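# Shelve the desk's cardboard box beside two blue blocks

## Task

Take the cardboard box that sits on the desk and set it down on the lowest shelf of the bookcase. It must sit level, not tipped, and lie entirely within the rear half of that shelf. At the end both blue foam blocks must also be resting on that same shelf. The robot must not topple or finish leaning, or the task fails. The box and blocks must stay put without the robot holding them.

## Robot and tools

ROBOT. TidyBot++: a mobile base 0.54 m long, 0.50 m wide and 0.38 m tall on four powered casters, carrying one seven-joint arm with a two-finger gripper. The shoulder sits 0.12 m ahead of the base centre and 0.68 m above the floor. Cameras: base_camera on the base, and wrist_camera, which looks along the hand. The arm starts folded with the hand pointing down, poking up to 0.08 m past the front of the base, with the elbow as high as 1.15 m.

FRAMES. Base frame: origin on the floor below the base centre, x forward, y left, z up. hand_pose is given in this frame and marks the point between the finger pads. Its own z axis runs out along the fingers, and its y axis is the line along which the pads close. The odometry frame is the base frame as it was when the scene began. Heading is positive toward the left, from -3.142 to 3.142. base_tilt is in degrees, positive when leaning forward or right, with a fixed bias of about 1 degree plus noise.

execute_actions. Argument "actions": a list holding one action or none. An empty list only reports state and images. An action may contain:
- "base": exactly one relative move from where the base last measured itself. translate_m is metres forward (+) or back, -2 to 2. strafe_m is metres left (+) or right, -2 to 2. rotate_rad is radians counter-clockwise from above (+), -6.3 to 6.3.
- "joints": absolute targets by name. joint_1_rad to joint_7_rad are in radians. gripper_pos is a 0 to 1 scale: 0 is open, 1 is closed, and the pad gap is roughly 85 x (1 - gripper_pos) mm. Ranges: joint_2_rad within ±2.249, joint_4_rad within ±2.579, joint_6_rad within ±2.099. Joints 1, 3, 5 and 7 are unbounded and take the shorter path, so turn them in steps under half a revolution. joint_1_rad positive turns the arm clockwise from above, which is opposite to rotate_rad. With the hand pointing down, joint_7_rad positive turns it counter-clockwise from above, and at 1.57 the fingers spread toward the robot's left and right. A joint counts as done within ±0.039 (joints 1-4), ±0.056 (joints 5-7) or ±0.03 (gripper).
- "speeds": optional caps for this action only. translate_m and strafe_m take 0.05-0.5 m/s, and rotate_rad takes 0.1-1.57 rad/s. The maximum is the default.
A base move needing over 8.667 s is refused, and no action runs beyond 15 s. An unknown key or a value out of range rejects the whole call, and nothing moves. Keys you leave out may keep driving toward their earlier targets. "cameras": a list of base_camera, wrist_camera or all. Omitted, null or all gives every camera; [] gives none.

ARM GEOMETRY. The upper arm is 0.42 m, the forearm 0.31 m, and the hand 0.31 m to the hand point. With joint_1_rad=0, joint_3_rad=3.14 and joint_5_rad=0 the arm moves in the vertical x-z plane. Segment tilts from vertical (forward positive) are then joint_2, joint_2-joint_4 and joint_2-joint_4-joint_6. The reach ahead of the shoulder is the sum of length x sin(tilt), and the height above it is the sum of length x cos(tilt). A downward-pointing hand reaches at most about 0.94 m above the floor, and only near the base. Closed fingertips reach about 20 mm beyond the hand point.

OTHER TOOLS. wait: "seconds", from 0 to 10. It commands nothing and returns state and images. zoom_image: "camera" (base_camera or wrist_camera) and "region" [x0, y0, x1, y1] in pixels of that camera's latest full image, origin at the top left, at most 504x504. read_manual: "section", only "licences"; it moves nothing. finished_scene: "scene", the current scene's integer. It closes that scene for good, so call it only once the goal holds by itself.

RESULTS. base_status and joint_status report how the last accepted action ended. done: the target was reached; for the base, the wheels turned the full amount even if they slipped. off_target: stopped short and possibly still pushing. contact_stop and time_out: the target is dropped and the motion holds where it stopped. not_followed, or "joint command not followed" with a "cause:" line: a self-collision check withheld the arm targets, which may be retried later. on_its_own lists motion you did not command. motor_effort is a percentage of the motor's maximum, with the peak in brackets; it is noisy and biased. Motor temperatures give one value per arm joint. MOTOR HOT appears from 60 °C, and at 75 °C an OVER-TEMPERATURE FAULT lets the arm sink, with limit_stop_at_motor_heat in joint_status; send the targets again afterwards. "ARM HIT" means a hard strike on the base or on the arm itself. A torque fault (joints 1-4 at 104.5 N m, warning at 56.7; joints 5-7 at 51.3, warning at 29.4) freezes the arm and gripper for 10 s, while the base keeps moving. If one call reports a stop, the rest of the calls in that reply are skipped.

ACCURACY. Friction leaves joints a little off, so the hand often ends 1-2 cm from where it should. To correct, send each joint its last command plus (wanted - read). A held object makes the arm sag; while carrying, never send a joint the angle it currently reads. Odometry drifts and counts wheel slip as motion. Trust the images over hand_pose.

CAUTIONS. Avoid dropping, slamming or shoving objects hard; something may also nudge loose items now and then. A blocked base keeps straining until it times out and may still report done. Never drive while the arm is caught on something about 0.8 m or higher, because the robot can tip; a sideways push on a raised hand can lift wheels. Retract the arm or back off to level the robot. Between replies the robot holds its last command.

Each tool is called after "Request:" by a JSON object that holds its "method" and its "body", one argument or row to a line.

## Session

Request:
{"method": "execute_actions", "body": {
  "actions": []
}}

Scene clock: 0.00 s.
Motor temperatures (°C, as the motors report them): [33 34 30 35 36 33 35]
base_odometry: x=+0.000 y=+0.000 heading=+0.000 (m, m, rad; odometry frame)
base_tilt: forward=+0.2 right=-0.1 (deg)
base_status: not commanded
joint_positions: joint_1_rad=-0.039 joint_2_rad=-0.391 joint_3_rad=+3.198 joint_4_rad=-2.536 joint_5_rad=+0.043 joint_6_rad=-0.883 joint_7_rad=+1.550 gripper_pos=+0.000
joint_status: not commanded
motor_effort: joint_1_rad=+1 joint_2_rad=-1 joint_3_rad=+1 joint_4_rad=+15 joint_5_rad=+0 joint_6_rad=+0 joint_7_rad=+0 (%)
hand_pose: x=+0.2583 y=-0.0089 z=+0.5909 quat_wxyz=(+0.007, +0.998, -0.005, +0.057) (m; base frame)
pictures: base_camera, wrist_camera
Images, in order (width x height): base_camera 644x364, wrist_camera 644x476.

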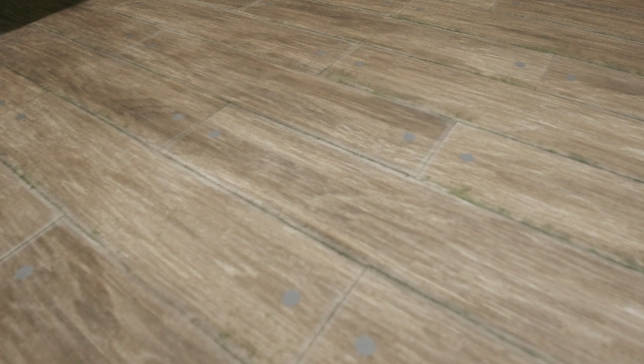

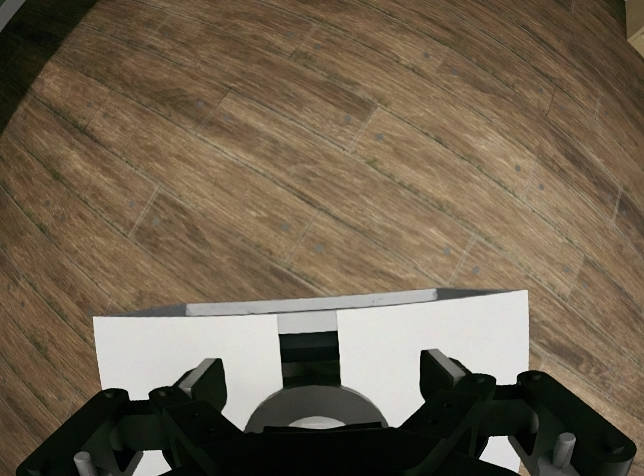

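Request:
{"method": "execute_actions", "body": {
  "actions": [
    {"base":{"rotate_rad":1.0},"joints":{"joint_1_rad":0.01,"joint_2_rad":-0.6,"joint_3_rad":3.13,"joint_5_rad":-0.02,"joint_4_rad":-1.6,"joint_6_rad":-1.0,"joint_7_rad":1.59}}
  ]
}}

Scene clock: 2.47 s.
Motor temperatures (°C, as the motors report them): [33 34 30 35 36 33 35]
base_odometry: x=+0.000 y=+0.000 heading=+0.999 (m, m, rad; odometry frame)
base_tilt: forward=+0.2 right=-0.1 (deg)
base_status: done
joint_positions: joint_1_rad=-0.007 joint_2_rad=-0.591 joint_3_rad=+3.149 joint_4_rad=-1.608 joint_5_rad=+0.030 joint_6_rad=-0.978 joint_7_rad=+1.569 gripper_pos=+0.000
joint_status: all done
motor_effort: joint_1_rad=+2(1) joint_2_rad=+0(6) joint_3_rad=+1(1) joint_4_rad=+19(20) joint_5_rad=+1(0) joint_6_rad=+6(6) joint_7_rad=+0(1) (%)
hand_pose: x=+0.4357 y=-0.0079 z=+1.0684 quat_wxyz=(+0.013, +0.840, -0.001, +0.542) (m; base frame)
pictures: base_camera, wrist_camera
Images, in order (width x height): base_camera 644x364, wrist_camera 644x476.

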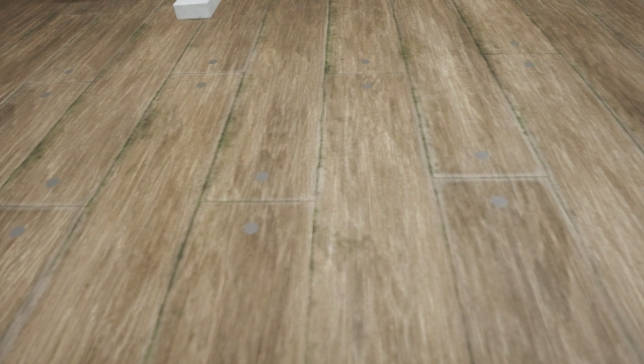

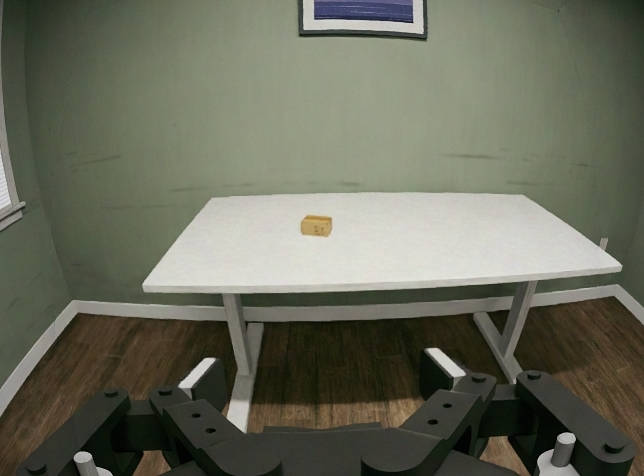

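Request:
{"method": "execute_actions", "body": {
  "actions": [
    {"base":{"translate_m":0.6},"joints":{"joint_2_rad":0.4,"joint_4_rad":-0.78,"joint_5_rad":-0.04,"joint_6_rad":-1.92}}
  ]
}}

Scene clock: 5.97 s.
Motor temperatures (°C, as the motors report them): [33 34 30 35 37 33 35]
base_odometry: x=+0.324 y=+0.505 heading=+1.000 (m, m, rad; odometry frame)
base_tilt: forward=+0.2 right=-0.1 (deg)
base_status: done
joint_positions: joint_1_rad=-0.006 joint_2_rad=+0.404 joint_3_rad=+3.148 joint_4_rad=-0.794 joint_5_rad=+0.010 joint_6_rad=-1.898 joint_7_rad=+1.569 gripper_pos=+0.000
joint_status: all done
motor_effort: joint_1_rad=+2(1) joint_2_rad=-29(31) joint_3_rad=+1(2) joint_4_rad=+16(21) joint_5_rad=+0(0) joint_6_rad=+0(6) joint_7_rad=+0(0) (%)
hand_pose: x=+0.5915 y=-0.0011 z=+0.8721 quat_wxyz=(+0.006, +1.000, -0.003, +0.023) (m; base frame)
pictures: base_camera, wrist_camera
Images, in order (width x height): base_camera 644x364, wrist_camera 644x476.

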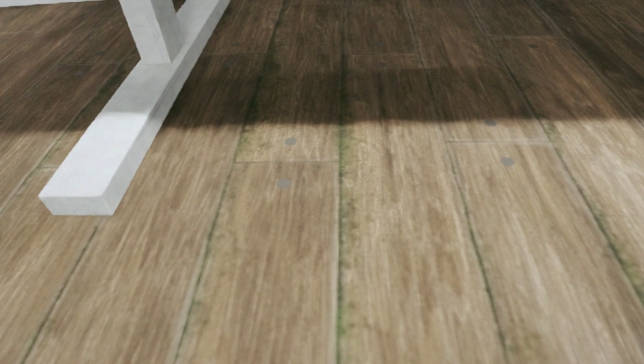

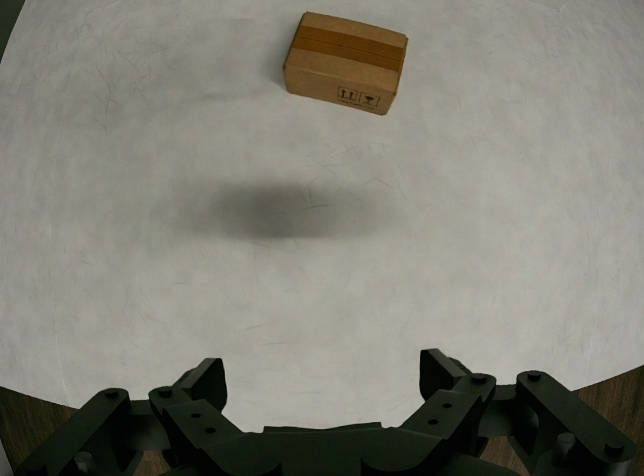

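Request:
{"method": "execute_actions", "body": {
  "actions": [
    {"base":{"translate_m":0.19},"joints":{"joint_1_rad":0.045,"joint_7_rad":-0.22}}
  ]
}}

Scene clock: 8.33 s.
Motor temperatures (°C, as the motors report them): [33 34 30 35 37 33 35]
base_odometry: x=+0.427 y=+0.665 heading=+1.001 (m, m, rad; odometry frame)
base_tilt: forward=+0.2 right=-0.1 (deg)
base_status: done
joint_positions: joint_1_rad=+0.029 joint_2_rad=+0.406 joint_3_rad=+3.148 joint_4_rad=-0.792 joint_5_rad=+0.009 joint_6_rad=-1.901 joint_7_rad=-0.220 gripper_pos=+0.000
joint_status: all done
motor_effort: joint_1_rad=+1(3) joint_2_rad=-29(32) joint_3_rad=+0(0) joint_4_rad=+16(17) joint_5_rad=+0(0) joint_6_rad=-1(0) joint_7_rad=-1(0) (%)
hand_pose: x=+0.5909 y=-0.0174 z=+0.8719 quat_wxyz=(-0.013, +0.610, -0.792, +0.018) (m; base frame)
pictures: base_camera, wrist_camera
Images, in order (width x height): base_camera 644x364, wrist_camera 644x476.

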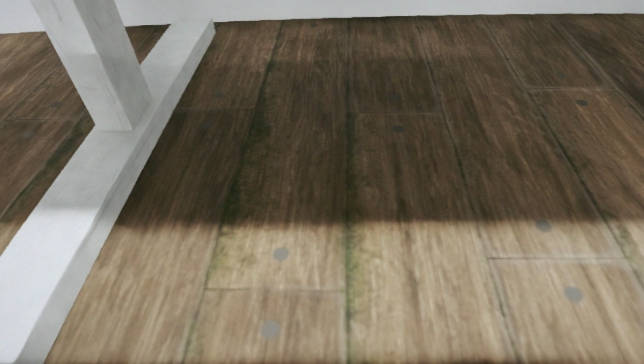

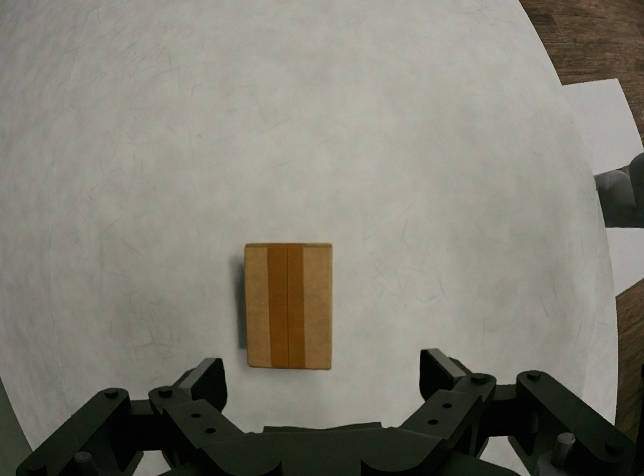

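Request:
{"method": "execute_actions", "body": {
  "actions": [
    {"joints":{"joint_2_rad":0.435,"joint_4_rad":-0.955,"joint_6_rad":-1.695}}
  ],
  "cameras": ["wrist_camera"]
}}

Scene clock: 9.90 s.
Motor temperatures (°C, as the motors report them): [33 34 30 35 37 33 35]
base_odometry: x=+0.427 y=+0.665 heading=+1.001 (m, m, rad; odometry frame)
base_tilt: forward=+0.2 right=-0.1 (deg)
base_status: not commanded
joint_positions: joint_1_rad=+0.029 joint_2_rad=+0.433 joint_3_rad=+3.148 joint_4_rad=-0.947 joint_5_rad=+0.009 joint_6_rad=-1.714 joint_7_rad=-0.220 gripper_pos=+0.000
joint_status: all done
motor_effort: joint_1_rad=+1(1) joint_2_rad=-30(32) joint_3_rad=+1(0) joint_4_rad=+17(17) joint_5_rad=+1(0) joint_6_rad=-1(1) joint_7_rad=+0(0) (%)
hand_pose: x=+0.6189 y=-0.0186 z=+0.8125 quat_wxyz=(-0.015, +0.611, -0.791, +0.020) (m; base frame)
pictures: wrist_camera
Images, in order (width x height): wrist_camera 644x476.

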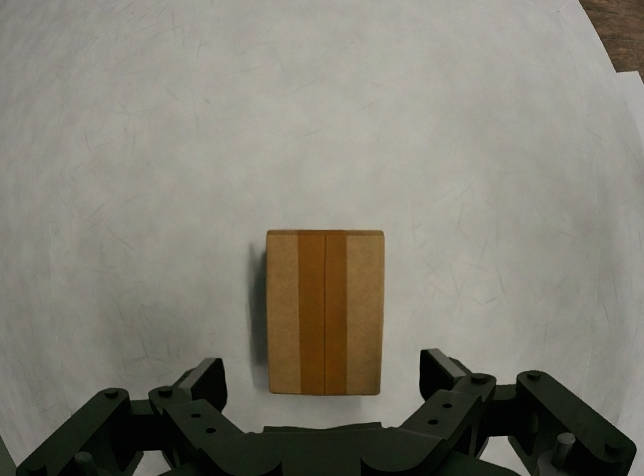

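Request:
{"method": "execute_actions", "body": {
  "actions": [
    {"joints":{"joint_4_rad":-1.12,"joint_6_rad":-1.54}}
  ],
  "cameras": ["wrist_camera"]
}}

Request:
{"method": "execute_actions", "body": {
  "actions": [
    {"joints":{"gripper_pos":1}}
  ],
  "cameras": ["wrist_camera"]
}}

Request:
{"method": "execute_actions", "body": {
  "actions": [
    {"joints":{"joint_4_rad":-1.05,"joint_6_rad":-1.63}}
  ],
  "cameras": []
}}

Request:
{"method": "execute_actions", "body": {
  "actions": [
    {"base":{"translate_m":-0.2},"joints":{"joint_7_rad":1.6}}
  ],
  "cameras": ["wrist_camera"]
}}

Scene clock: 11.37 s.
Motor temperatures (°C, as the motors report them): [33 34 30 35 37 33 35]
base_odometry: x=+0.427 y=+0.665 heading=+1.001 (m, m, rad; odometry frame)
base_tilt: forward=+0.2 right=-0.1 (deg)
base_status: not commanded
joint_positions: joint_1_rad=+0.029 joint_2_rad=+0.434 joint_3_rad=+3.148 joint_4_rad=-1.111 joint_5_rad=+0.009 joint_6_rad=-1.561 joint_7_rad=-0.220 gripper_pos=+0.000
joint_status: all done
motor_effort: joint_1_rad=+1(1) joint_2_rad=-30(32) joint_3_rad=+0(1) joint_4_rad=+17(18) joint_5_rad=+0(0) joint_6_rad=-1(2) joint_7_rad=+0(0) (%)
hand_pose: x=+0.6211 y=-0.0188 z=+0.7607 quat_wxyz=(-0.010, +0.612, -0.791, +0.016) (m; base frame)
pictures: wrist_camera
Images, in order (width x height): wrist_camera 644x476.

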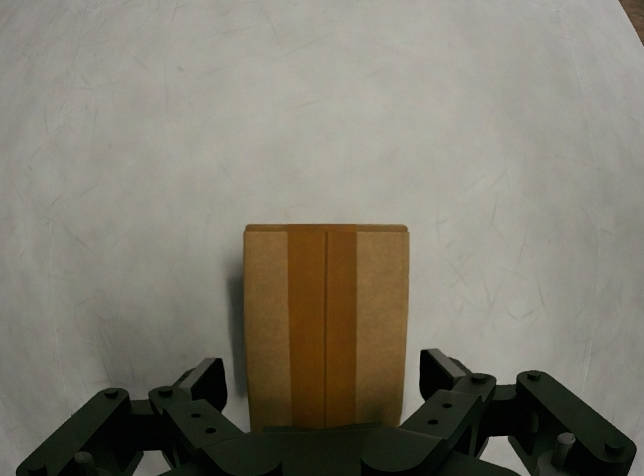

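Scene clock: 12.47 s.
Motor temperatures (°C, as the motors report them): [33 34 30 35 37 33 35]
base_odometry: x=+0.426 y=+0.665 heading=+1.001 (m, m, rad; odometry frame)
base_tilt: forward=+0.2 right=-0.1 (deg)
base_status: not commanded
joint_positions: joint_1_rad=+0.029 joint_2_rad=+0.431 joint_3_rad=+3.148 joint_4_rad=-1.112 joint_5_rad=+0.009 joint_6_rad=-1.560 joint_7_rad=-0.220 gripper_pos=+0.353
joint_status: gripper_pos off_target (ended at +0.353, target +1.000)
motor_effort: joint_1_rad=+1(2) joint_2_rad=-28(31) joint_3_rad=+0(1) joint_4_rad=+16(18) joint_5_rad=+1(1) joint_6_rad=+0(0) joint_7_rad=-1(0) (%)
hand_pose: x=+0.6206 y=-0.0187 z=+0.7618 quat_wxyz=(-0.011, +0.612, -0.791, +0.017) (m; base frame)
pictures: wrist_camera
Images, in order (width x height): wrist_camera 644x476.

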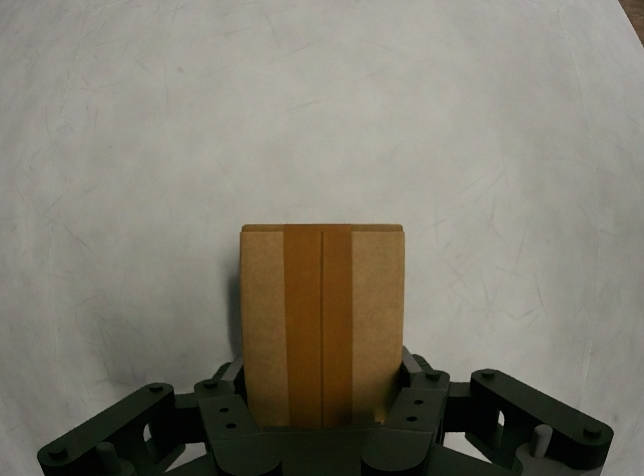

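Scene clock: 13.30 s.
Motor temperatures (°C, as the motors report them): [33 34 30 35 37 33 35]
base_odometry: x=+0.426 y=+0.665 heading=+1.001 (m, m, rad; odometry frame)
base_tilt: forward=+0.2 right=-0.1 (deg)
base_status: not commanded
joint_positions: joint_1_rad=+0.029 joint_2_rad=+0.436 joint_3_rad=+3.148 joint_4_rad=-1.062 joint_5_rad=+0.009 joint_6_rad=-1.610 joint_7_rad=-0.220 gripper_pos=+0.353
joint_status: all done
motor_effort: joint_1_rad=+2(2) joint_2_rad=-31(32) joint_3_rad=+0(1) joint_4_rad=+18(18) joint_5_rad=+0(0) joint_6_rad=+0(1) joint_7_rad=+0(0) (%)
hand_pose: x=+0.6202 y=-0.0186 z=+0.7750 quat_wxyz=(-0.009, +0.611, -0.791, +0.015) (m; base frame)
pictures: none
No camera images: the call's "cameras" was empty. Leave "cameras" out to get every camera's image.

Scene clock: 15.27 s.
Motor temperatures (°C, as the motors report them): [33 34 30 35 37 33 35]
base_odometry: x=+0.318 y=+0.497 heading=+1.002 (m, m, rad; odometry frame)
base_tilt: forward=+0.2 right=-0.1 (deg)
base_status: done
joint_positions: joint_1_rad=+0.033 joint_2_rad=+0.436 joint_3_rad=+3.146 joint_4_rad=-1.062 joint_5_rad=+0.006 joint_6_rad=-1.613 joint_7_rad=+1.600 gripper_pos=+0.353
joint_status: all done
motor_effort: joint_1_rad=+1(3) joint_2_rad=-31(34) joint_3_rad=+0(1) joint_4_rad=+18(18) joint_5_rad=+1(1) joint_6_rad=+0(1) joint_7_rad=+0(1) (%)
hand_pose: x=+0.6193 y=-0.0193 z=+0.7751 quat_wxyz=(+0.005, +1.000, -0.005, +0.015) (m; base frame)
pictures: wrist_camera
Images, in order (width x height): wrist_camera 644x476.

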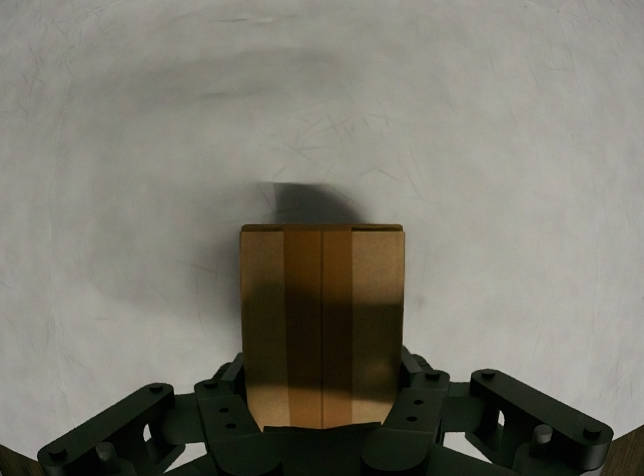

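Request:
{"method": "execute_actions", "body": {
  "actions": [
    {"joints":{"joint_4_rad":-1.115,"joint_6_rad":-1.55,"joint_7_rad":1.57}}
  ],
  "cameras": []
}}

Request:
{"method": "execute_actions", "body": {
  "actions": [
    {"joints":{"gripper_pos":0}}
  ],
  "cameras": []
}}

Request:
{"method": "execute_actions", "body": {
  "actions": [
    {"joints":{"joint_2_rad":0.13,"joint_4_rad":-1.6,"joint_6_rad":-0.95}}
  ],
  "cameras": ["wrist_camera"]
}}

Request:
{"method": "execute_actions", "body": {
  "actions": [
    {"joints":{"joint_2_rad":-0.055,"joint_4_rad":-2.1,"joint_6_rad":-0.19}}
  ],
  "cameras": ["wrist_camera"]
}}

Scene clock: 16.80 s.
Motor temperatures (°C, as the motors report them): [33 34 30 35 37 33 35]
base_odometry: x=+0.319 y=+0.497 heading=+1.002 (m, m, rad; odometry frame)
base_tilt: forward=+0.2 right=-0.1 (deg)
base_status: not commanded
joint_positions: joint_1_rad=+0.033 joint_2_rad=+0.433 joint_3_rad=+3.146 joint_4_rad=-1.104 joint_5_rad=+0.006 joint_6_rad=-1.572 joint_7_rad=+1.591 gripper_pos=+0.353
joint_status: all done
motor_effort: joint_1_rad=+1(2) joint_2_rad=-31(33) joint_3_rad=+0(0) joint_4_rad=+17(18) joint_5_rad=+0(1) joint_6_rad=+0(3) joint_7_rad=+0(1) (%)
hand_pose: x=+0.6193 y=-0.0193 z=+0.7631 quat_wxyz=(+0.005, +1.000, -0.009, +0.016) (m; base frame)
pictures: none
No camera images: the call's "cameras" was empty. Leave "cameras" out to get every camera's image.

Scene clock: 17.90 s.
Motor temperatures (°C, as the motors report them): [33 34 30 35 37 33 35]
base_odometry: x=+0.319 y=+0.497 heading=+1.002 (m, m, rad; odometry frame)
base_tilt: forward=+0.2 right=-0.1 (deg)
base_status: not commanded
joint_positions: joint_1_rad=+0.033 joint_2_rad=+0.433 joint_3_rad=+3.146 joint_4_rad=-1.105 joint_5_rad=+0.006 joint_6_rad=-1.572 joint_7_rad=+1.591 gripper_pos=+0.000
joint_status: all done
motor_effort: joint_1_rad=+1(1) joint_2_rad=-30(31) joint_3_rad=+0(0) joint_4_rad=+17(17) joint_5_rad=+0(0) joint_6_rad=-1(1) joint_7_rad=+0(0) (%)
hand_pose: x=+0.6192 y=-0.0193 z=+0.7630 quat_wxyz=(+0.005, +1.000, -0.009, +0.016) (m; base frame)
pictures: none
No camera images: the call's "cameras" was empty. Leave "cameras" out to get every camera's image.

Scene clock: 19.57 s.
Motor temperatures (°C, as the motors report them): [33 34 30 35 37 33 35]
base_odometry: x=+0.319 y=+0.497 heading=+1.002 (m, m, rad; odometry frame)
base_tilt: forward=+0.2 right=-0.1 (deg)
base_status: not commanded
joint_positions: joint_1_rad=+0.033 joint_2_rad=+0.139 joint_3_rad=+3.146 joint_4_rad=-1.587 joint_5_rad=+0.006 joint_6_rad=-0.971 joint_7_rad=+1.591 gripper_pos=+0.000
joint_status: all done
motor_effort: joint_1_rad=+1(2) joint_2_rad=-22(30) joint_3_rad=+1(0) joint_4_rad=+19(19) joint_5_rad=+0(0) joint_6_rad=+3(3) joint_7_rad=+0(0) (%)
hand_pose: x=+0.6214 y=-0.0193 z=+0.7688 quat_wxyz=(+0.010, +0.975, -0.008, +0.220) (m; base frame)
pictures: wrist_camera
Images, in order (width x height): wrist_camera 644x476.

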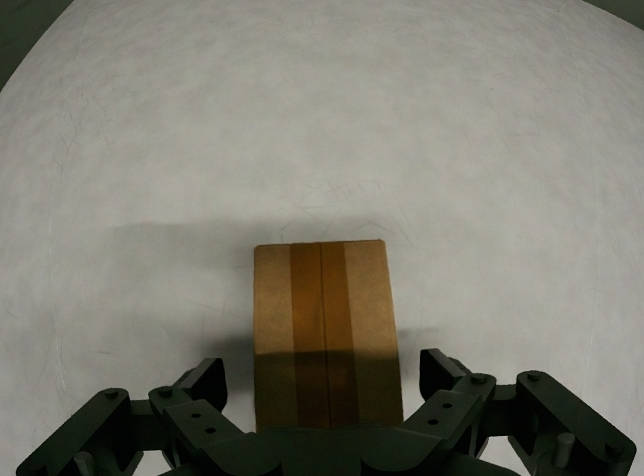

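Scene clock: 21.27 s.
Motor temperatures (°C, as the motors report them): [33 34 30 35 37 33 35]
base_odometry: x=+0.319 y=+0.497 heading=+1.002 (m, m, rad; odometry frame)
base_tilt: forward=+0.2 right=-0.1 (deg)
base_status: not commanded
joint_positions: joint_1_rad=+0.033 joint_2_rad=-0.043 joint_3_rad=+3.146 joint_4_rad=-2.088 joint_5_rad=+0.006 joint_6_rad=-0.210 joint_7_rad=+1.591 gripper_pos=+0.000
joint_status: all done
motor_effort: joint_1_rad=+2(1) joint_2_rad=-17(22) joint_3_rad=+0(0) joint_4_rad=+19(19) joint_5_rad=+0(0) joint_6_rad=+5(5) joint_7_rad=+0(0) (%)
hand_pose: x=+0.6215 y=-0.0182 z=+0.7619 quat_wxyz=(+0.014, +0.903, -0.006, +0.429) (m; base frame)
pictures: wrist_camera
Images, in order (width x height): wrist_camera 644x476.

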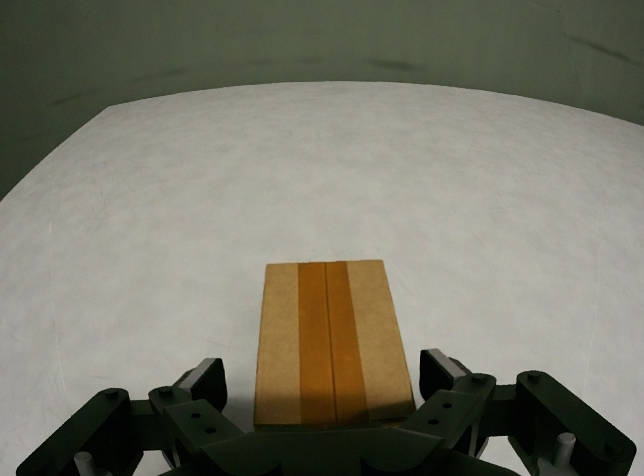

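A slightly deeper grip, then lift and turn to find the bookcase.

Request:
{"method": "execute_actions", "body": {
  "actions": [
    {"joints":{"joint_4_rad":-2.122,"joint_7_rad":1.55}}
  ],
  "cameras": []
}}

Request:
{"method": "execute_actions", "body": {
  "actions": [
    {"joints":{"gripper_pos":1}}
  ],
  "cameras": ["wrist_camera"]
}}

Request:
{"method": "execute_actions", "body": {
  "actions": [
    {"joints":{"joint_2_rad":-0.5,"joint_6_rad":-0.45,"joint_1_rad":-0.01}}
  ],
  "cameras": []
}}

Request:
{"method": "execute_actions", "body": {
  "actions": [
    {"base":{"rotate_rad":-2.9}}
  ]
}}

Scene clock: 22.23 s.
Motor temperatures (°C, as the motors report them): [33 34 30 35 37 33 35]
base_odometry: x=+0.319 y=+0.497 heading=+1.002 (m, m, rad; odometry frame)
base_tilt: forward=+0.2 right=-0.1 (deg)
base_status: not commanded
joint_positions: joint_1_rad=+0.033 joint_2_rad=-0.043 joint_3_rad=+3.146 joint_4_rad=-2.112 joint_5_rad=+0.006 joint_6_rad=-0.210 joint_7_rad=+1.569 gripper_pos=+0.000
joint_status: all done
motor_effort: joint_1_rad=+1(1) joint_2_rad=-16(17) joint_3_rad=+1(1) joint_4_rad=+19(21) joint_5_rad=+0(0) joint_6_rad=+4(5) joint_7_rad=+0(0) (%)
hand_pose: x=+0.6132 y=-0.0179 z=+0.7496 quat_wxyz=(+0.009, +0.908, -0.016, +0.418) (m; base frame)
pictures: none
No camera images: the call's "cameras" was empty. Leave "cameras" out to get every camera's image.

Scene clock: 23.33 s.
Motor temperatures (°C, as the motors report them): [33 34 30 35 37 33 35]
base_odometry: x=+0.319 y=+0.497 heading=+1.002 (m, m, rad; odometry frame)
base_tilt: forward=+0.2 right=-0.1 (deg)
base_status: not commanded
joint_positions: joint_1_rad=+0.033 joint_2_rad=-0.044 joint_3_rad=+3.146 joint_4_rad=-2.113 joint_5_rad=+0.006 joint_6_rad=-0.209 joint_7_rad=+1.569 gripper_pos=+0.350
joint_status: gripper_pos off_target (ended at +0.350, target +1.000)
motor_effort: joint_1_rad=+1(1) joint_2_rad=-16(18) joint_3_rad=+1(0) joint_4_rad=+19(20) joint_5_rad=+0(0) joint_6_rad=+6(6) joint_7_rad=+0(1) (%)
hand_pose: x=+0.6132 y=-0.0179 z=+0.7500 quat_wxyz=(+0.009, +0.908, -0.016, +0.419) (m; base frame)
pictures: wrist_camera
Images, in order (width x height): wrist_camera 644x476.

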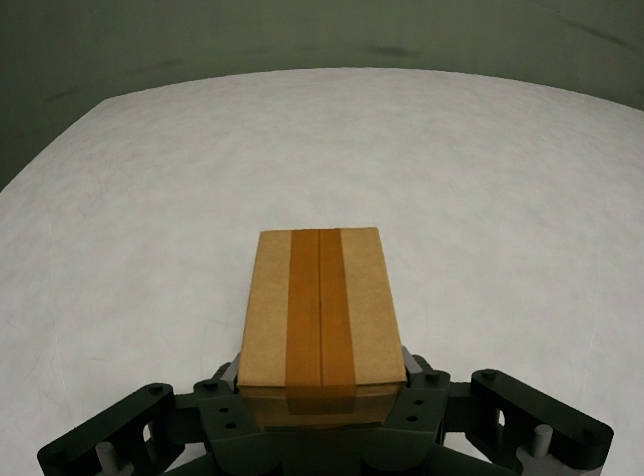

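Scene clock: 24.97 s.
Motor temperatures (°C, as the motors report them): [33 34 30 35 37 33 35]
base_odometry: x=+0.319 y=+0.497 heading=+1.002 (m, m, rad; odometry frame)
base_tilt: forward=+0.2 right=-0.1 (deg)
base_status: not commanded
joint_positions: joint_1_rad=+0.007 joint_2_rad=-0.493 joint_3_rad=+3.146 joint_4_rad=-2.116 joint_5_rad=+0.006 joint_6_rad=-0.433 joint_7_rad=+1.569 gripper_pos=+0.350
joint_status: all done
motor_effort: joint_1_rad=+1(1) joint_2_rad=-5(18) joint_3_rad=+1(1) joint_4_rad=+23(23) joint_5_rad=+0(0) joint_6_rad=+7(7) joint_7_rad=+0(1) (%)
hand_pose: x=+0.5092 y=-0.0042 z=+0.8905 quat_wxyz=(+0.004, +0.856, -0.004, +0.516) (m; base frame)
pictures: none
No camera images: the call's "cameras" was empty. Leave "cameras" out to get every camera's image.

Scene clock: 28.10 s.
Motor temperatures (°C, as the motors report them): [33 34 30 35 37 33 35]
base_odometry: x=+0.319 y=+0.497 heading=-1.897 (m, m, rad; odometry frame)
base_tilt: forward=+0.2 right=-0.1 (deg)
base_status: done
joint_positions: joint_1_rad=+0.002 joint_2_rad=-0.493 joint_3_rad=+3.143 joint_4_rad=-2.116 joint_5_rad=+0.006 joint_6_rad=-0.434 joint_7_rad=+1.569 gripper_pos=+0.350
joint_status: not commanded
motor_effort: joint_1_rad=+1(2) joint_2_rad=-5(6) joint_3_rad=+1(2) joint_4_rad=+23(23) joint_5_rad=+0(0) joint_6_rad=+7(7) joint_7_rad=+0(0) (%)
hand_pose: x=+0.5091 y=-0.0006 z=+0.8903 quat_wxyz=(+0.003, +0.857, +0.000, +0.516) (m; base frame)
pictures: base_camera, wrist_camera
Images, in order (width x height): base_camera 644x364, wrist_camera 644x476.

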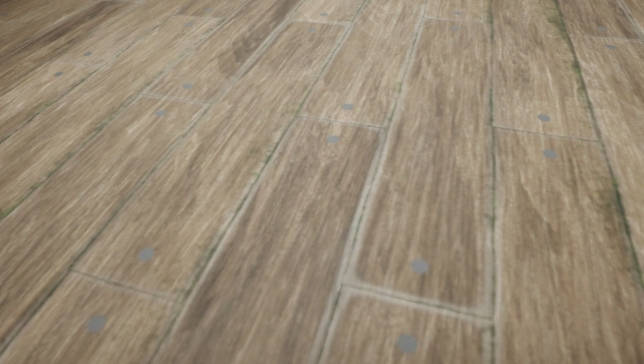

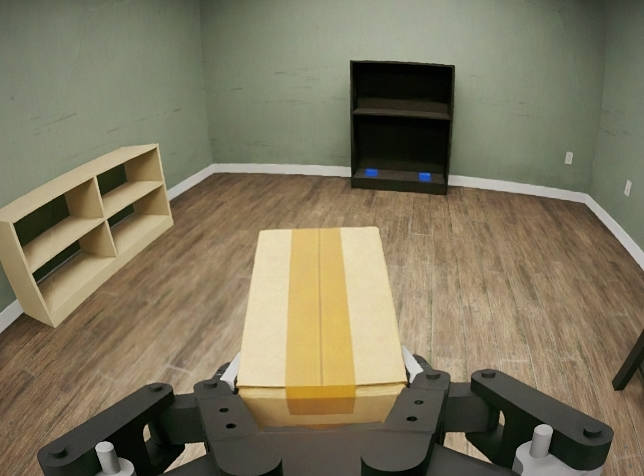

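Request:
{"method": "execute_actions", "body": {
  "actions": [
    {"base":{"rotate_rad":-0.2}}
  ],
  "cameras": []
}}

Request:
{"method": "execute_actions", "body": {
  "actions": [
    {"base":{"translate_m":1.95},"joints":{"joint_2_rad":1.5,"joint_4_rad":-1.33,"joint_6_rad":0.59}}
  ]
}}

Scene clock: 29.50 s.
Motor temperatures (°C, as the motors report them): [33 34 30 35 37 33 35]
base_odometry: x=+0.319 y=+0.497 heading=-2.096 (m, m, rad; odometry frame)
base_tilt: forward=+0.2 right=-0.1 (deg)
base_status: done
joint_positions: joint_1_rad=+0.000 joint_2_rad=-0.493 joint_3_rad=+3.140 joint_4_rad=-2.116 joint_5_rad=+0.006 joint_6_rad=-0.434 joint_7_rad=+1.569 gripper_pos=+0.350
joint_status: not commanded
motor_effort: joint_1_rad=+1(0) joint_2_rad=-5(6) joint_3_rad=+1(3) joint_4_rad=+23(23) joint_5_rad=+0(1) joint_6_rad=+7(7) joint_7_rad=+0(0) (%)
hand_pose: x=+0.5091 y=+0.0013 z=+0.8903 quat_wxyz=(+0.002, +0.857, +0.002, +0.516) (m; base frame)
pictures: none
No camera images: the call's "cameras" was empty. Leave "cameras" out to get every camera's image.

Scene clock: 34.73 s.
Motor temperatures (°C, as the motors report them): [33 34 30 35 37 33 35]
base_odometry: x=-0.662 y=-1.189 heading=-2.097 (m, m, rad; odometry frame)
base_tilt: forward=+0.2 right=-0.1 (deg)
base_status: done
joint_positions: joint_1_rad=+0.000 joint_2_rad=+1.504 joint_3_rad=+3.140 joint_4_rad=-1.340 joint_5_rad=+0.006 joint_6_rad=+0.566 joint_7_rad=+1.569 gripper_pos=+0.350
joint_status: all done
motor_effort: joint_1_rad=+1(2) joint_2_rad=-43(46) joint_3_rad=-1(0) joint_4_rad=+10(23) joint_5_rad=+0(0) joint_6_rad=+5(6) joint_7_rad=+0(0) (%)
hand_pose: x=+0.8677 y=+0.0033 z=+0.2072 quat_wxyz=(-0.001, +0.908, +0.002, +0.419) (m; base frame)
pictures: base_camera, wrist_camera
Images, in order (width x height): base_camera 644x364, wrist_camera 644x476.

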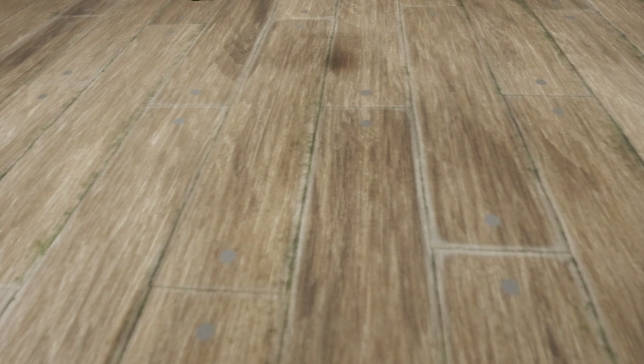

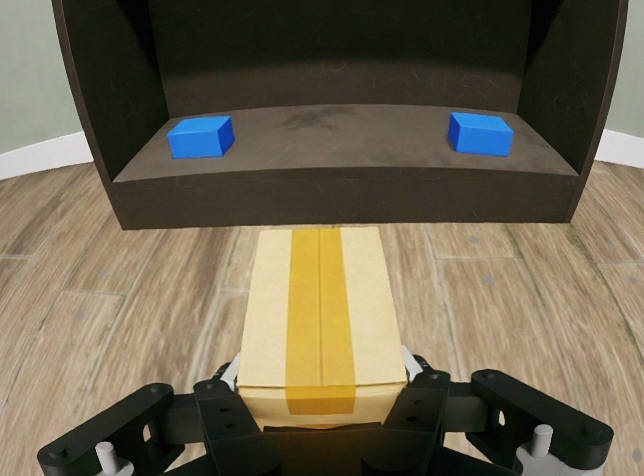

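Request:
{"method": "execute_actions", "body": {
  "actions": [
    {"base":{"translate_m":0.47},"joints":{"joint_2_rad":1.6,"joint_4_rad":-1.24}}
  ]
}}

Scene clock: 37.27 s.
Motor temperatures (°C, as the motors report them): [33 34 30 35 37 33 35]
base_odometry: x=-0.898 y=-1.596 heading=-2.097 (m, m, rad; odometry frame)
base_tilt: forward=+0.2 right=-0.1 (deg)
base_status: done
joint_positions: joint_1_rad=+0.000 joint_2_rad=+1.609 joint_3_rad=+3.140 joint_4_rad=-1.248 joint_5_rad=+0.006 joint_6_rad=+0.567 joint_7_rad=+1.569 gripper_pos=+0.350
joint_status: all done
motor_effort: joint_1_rad=+2(1) joint_2_rad=-43(47) joint_3_rad=+0(1) joint_4_rad=+9(12) joint_5_rad=+0(0) joint_6_rad=+5(6) joint_7_rad=+0(0) (%)
hand_pose: x=+0.8620 y=+0.0035 z=+0.1591 quat_wxyz=(-0.002, +0.911, +0.002, +0.413) (m; base frame)
pictures: base_camera, wrist_camera
Images, in order (width x height): base_camera 644x364, wrist_camera 644x476.

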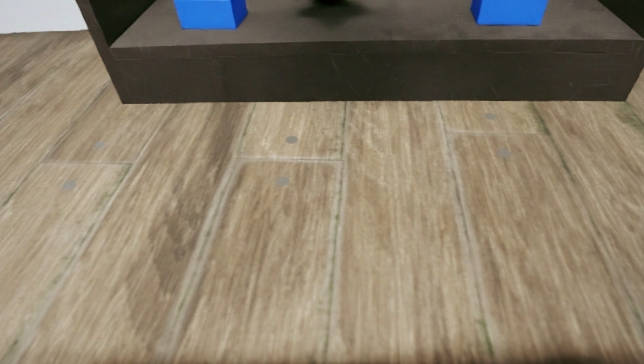

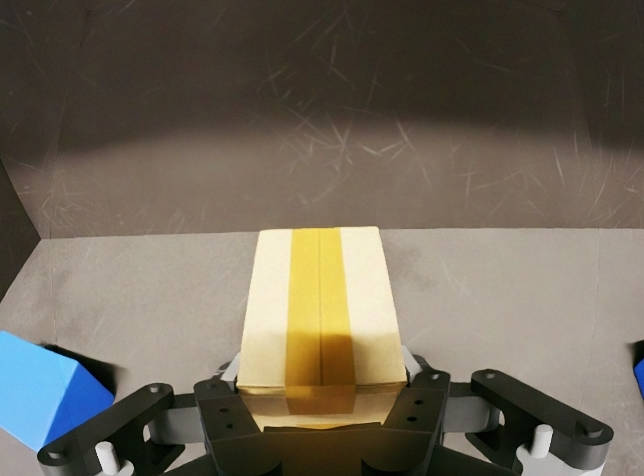

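Request:
{"method": "execute_actions", "body": {
  "actions": [
    {"base":{"translate_m":0.075},"joints":{"joint_2_rad":1.665,"joint_4_rad":-1.185,"joint_6_rad":0.605}}
  ]
}}

Request:
{"method": "zoom_image", "body": {
  "camera": "base_camera",
  "region": [220,0,440,110]
}}

Scene clock: 38.70 s.
Motor temperatures (°C, as the motors report them): [33 34 30 35 37 33 35]
base_odometry: x=-0.936 y=-1.661 heading=-2.098 (m, m, rad; odometry frame)
base_tilt: forward=+0.2 right=-0.1 (deg)
base_status: done
joint_positions: joint_1_rad=-0.001 joint_2_rad=+1.666 joint_3_rad=+3.140 joint_4_rad=-1.196 joint_5_rad=+0.006 joint_6_rad=+0.582 joint_7_rad=+1.569 gripper_pos=+0.350
joint_status: all done
motor_effort: joint_1_rad=+1(1) joint_2_rad=-43(44) joint_3_rad=-1(1) joint_4_rad=+9(10) joint_5_rad=+0(0) joint_6_rad=+5(7) joint_7_rad=+0(0) (%)
hand_pose: x=+0.8607 y=+0.0036 z=+0.1369 quat_wxyz=(-0.002, +0.909, +0.002, +0.417) (m; base frame)
pictures: base_camera, wrist_camera
Images, in order (width x height): base_camera 644x364, wrist_camera 644x476.

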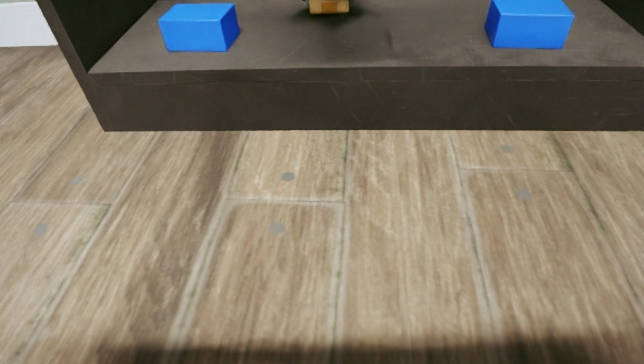

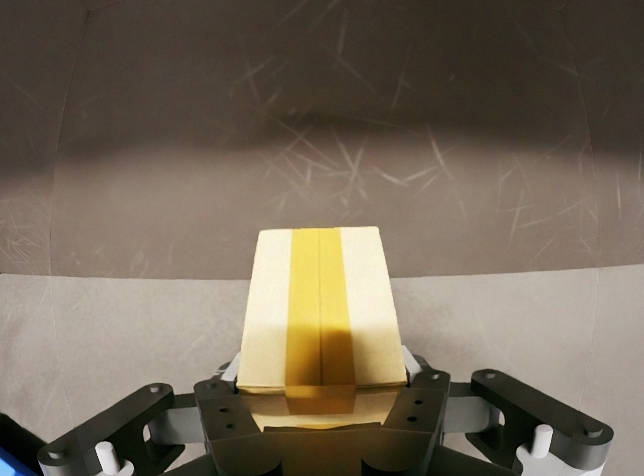

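Region (220, 0, 440, 110) of base_camera's 644x364 image, scaled by 2.291.

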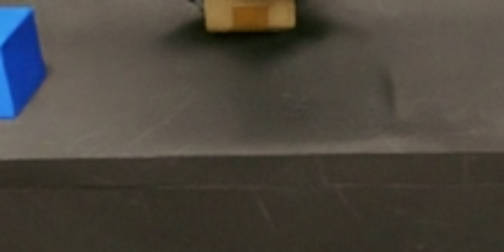

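Request:
{"method": "execute_actions", "body": {
  "actions": [
    {"base":{"translate_m":0.015},"joints":{"joint_2_rad":1.688,"joint_4_rad":-1.178}}
  ]
}}

Request:
{"method": "execute_actions", "body": {
  "actions": [
    {"joints":{"gripper_pos":0}}
  ],
  "cameras": ["wrist_camera"]
}}

Request:
{"method": "execute_actions", "body": {
  "actions": [
    {"base":{"translate_m":-0.25}}
  ]
}}

Scene clock: 54.17 s.
Motor temperatures (°C, as the motors report them): [33 35 30 35 37 33 35]
base_odometry: x=-0.944 y=-1.673 heading=-2.099 (m, m, rad; odometry frame)
base_tilt: forward=+0.2 right=-0.1 (deg)
base_status: done
joint_positions: joint_1_rad=-0.001 joint_2_rad=+1.677 joint_3_rad=+3.140 joint_4_rad=-1.197 joint_5_rad=+0.006 joint_6_rad=+0.599 joint_7_rad=+1.569 gripper_pos=+0.350
joint_status: all done
motor_effort: joint_1_rad=+2(1) joint_2_rad=-36(43) joint_3_rad=+0(1) joint_4_rad=+16(19) joint_5_rad=+1(1) joint_6_rad=+3(7) joint_7_rad=-1(0) (%)
hand_pose: x=+0.8579 y=+0.0039 z=+0.1327 quat_wxyz=(-0.002, +0.908, +0.002, +0.420) (m; base frame)
pictures: base_camera, wrist_camera
Images, in order (width x height): base_camera 644x364, wrist_camera 644x476.

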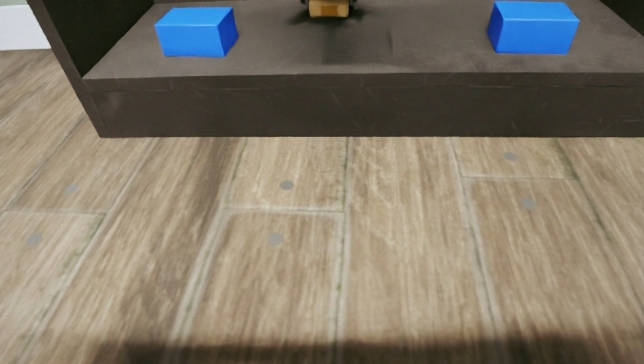

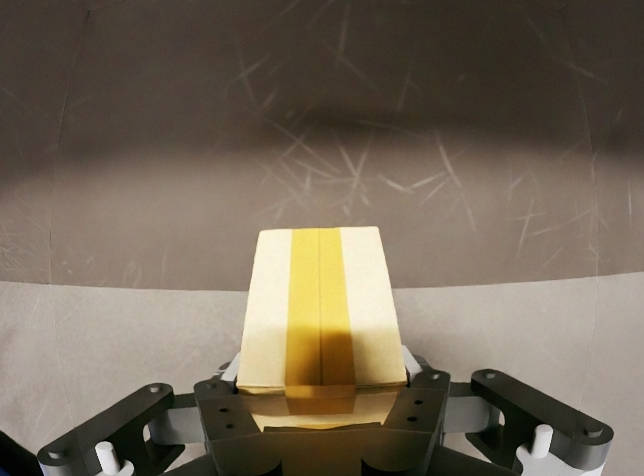

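Scene clock: 55.27 s.
Motor temperatures (°C, as the motors report them): [33 35 30 35 37 33 35]
base_odometry: x=-0.944 y=-1.673 heading=-2.099 (m, m, rad; odometry frame)
base_tilt: forward=+0.2 right=-0.1 (deg)
base_status: not commanded
joint_positions: joint_1_rad=-0.001 joint_2_rad=+1.685 joint_3_rad=+3.140 joint_4_rad=-1.183 joint_5_rad=+0.006 joint_6_rad=+0.599 joint_7_rad=+1.569 gripper_pos=+0.000
joint_status: all done
motor_effort: joint_1_rad=+2(2) joint_2_rad=-42(42) joint_3_rad=+0(0) joint_4_rad=+9(17) joint_5_rad=+0(1) joint_6_rad=+5(6) joint_7_rad=+0(0) (%)
hand_pose: x=+0.8605 y=+0.0039 z=+0.1311 quat_wxyz=(-0.002, +0.906, +0.002, +0.423) (m; base frame)
pictures: wrist_camera
Images, in order (width x height): wrist_camera 644x476.

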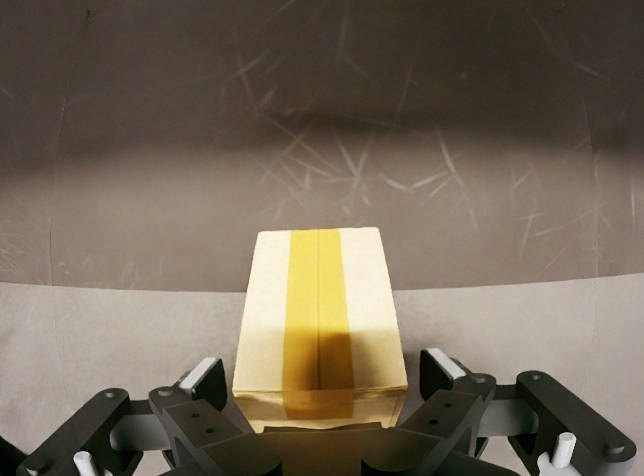

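Scene clock: 57.10 s.
Motor temperatures (°C, as the motors report them): [33 35 30 35 37 33 35]
base_odometry: x=-0.818 y=-1.457 heading=-2.100 (m, m, rad; odometry frame)
base_tilt: forward=+0.2 right=-0.1 (deg)
base_status: done
joint_positions: joint_1_rad=-0.003 joint_2_rad=+1.689 joint_3_rad=+3.140 joint_4_rad=-1.181 joint_5_rad=+0.006 joint_6_rad=+0.599 joint_7_rad=+1.569 gripper_pos=+0.000
joint_status: not commanded
motor_effort: joint_1_rad=+2(2) joint_2_rad=-41(44) joint_3_rad=+0(1) joint_4_rad=+9(11) joint_5_rad=+0(0) joint_6_rad=+5(6) joint_7_rad=+0(0) (%)
hand_pose: x=+0.8594 y=+0.0054 z=+0.1290 quat_wxyz=(-0.002, +0.907, +0.003, +0.422) (m; base frame)
pictures: base_camera, wrist_camera
Images, in order (width x height): base_camera 644x364, wrist_camera 644x476.

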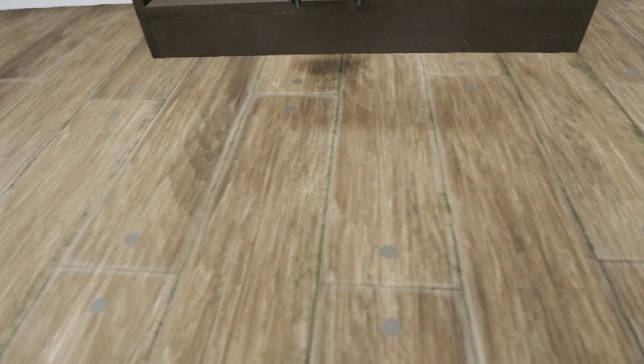

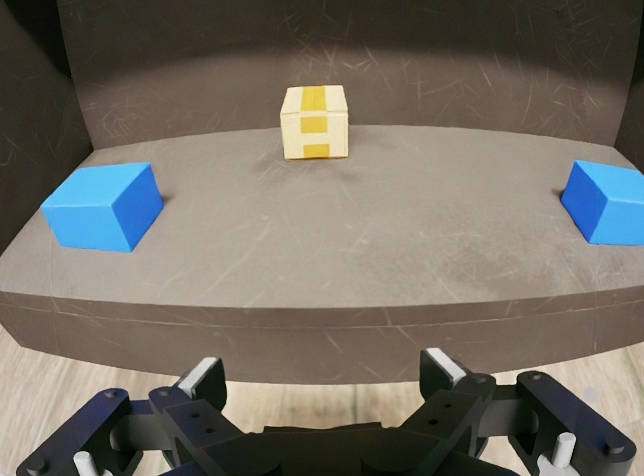

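Request:
{"method": "finished_scene", "body": {
  "scene": 2
}}

The scene is finished: the task was done.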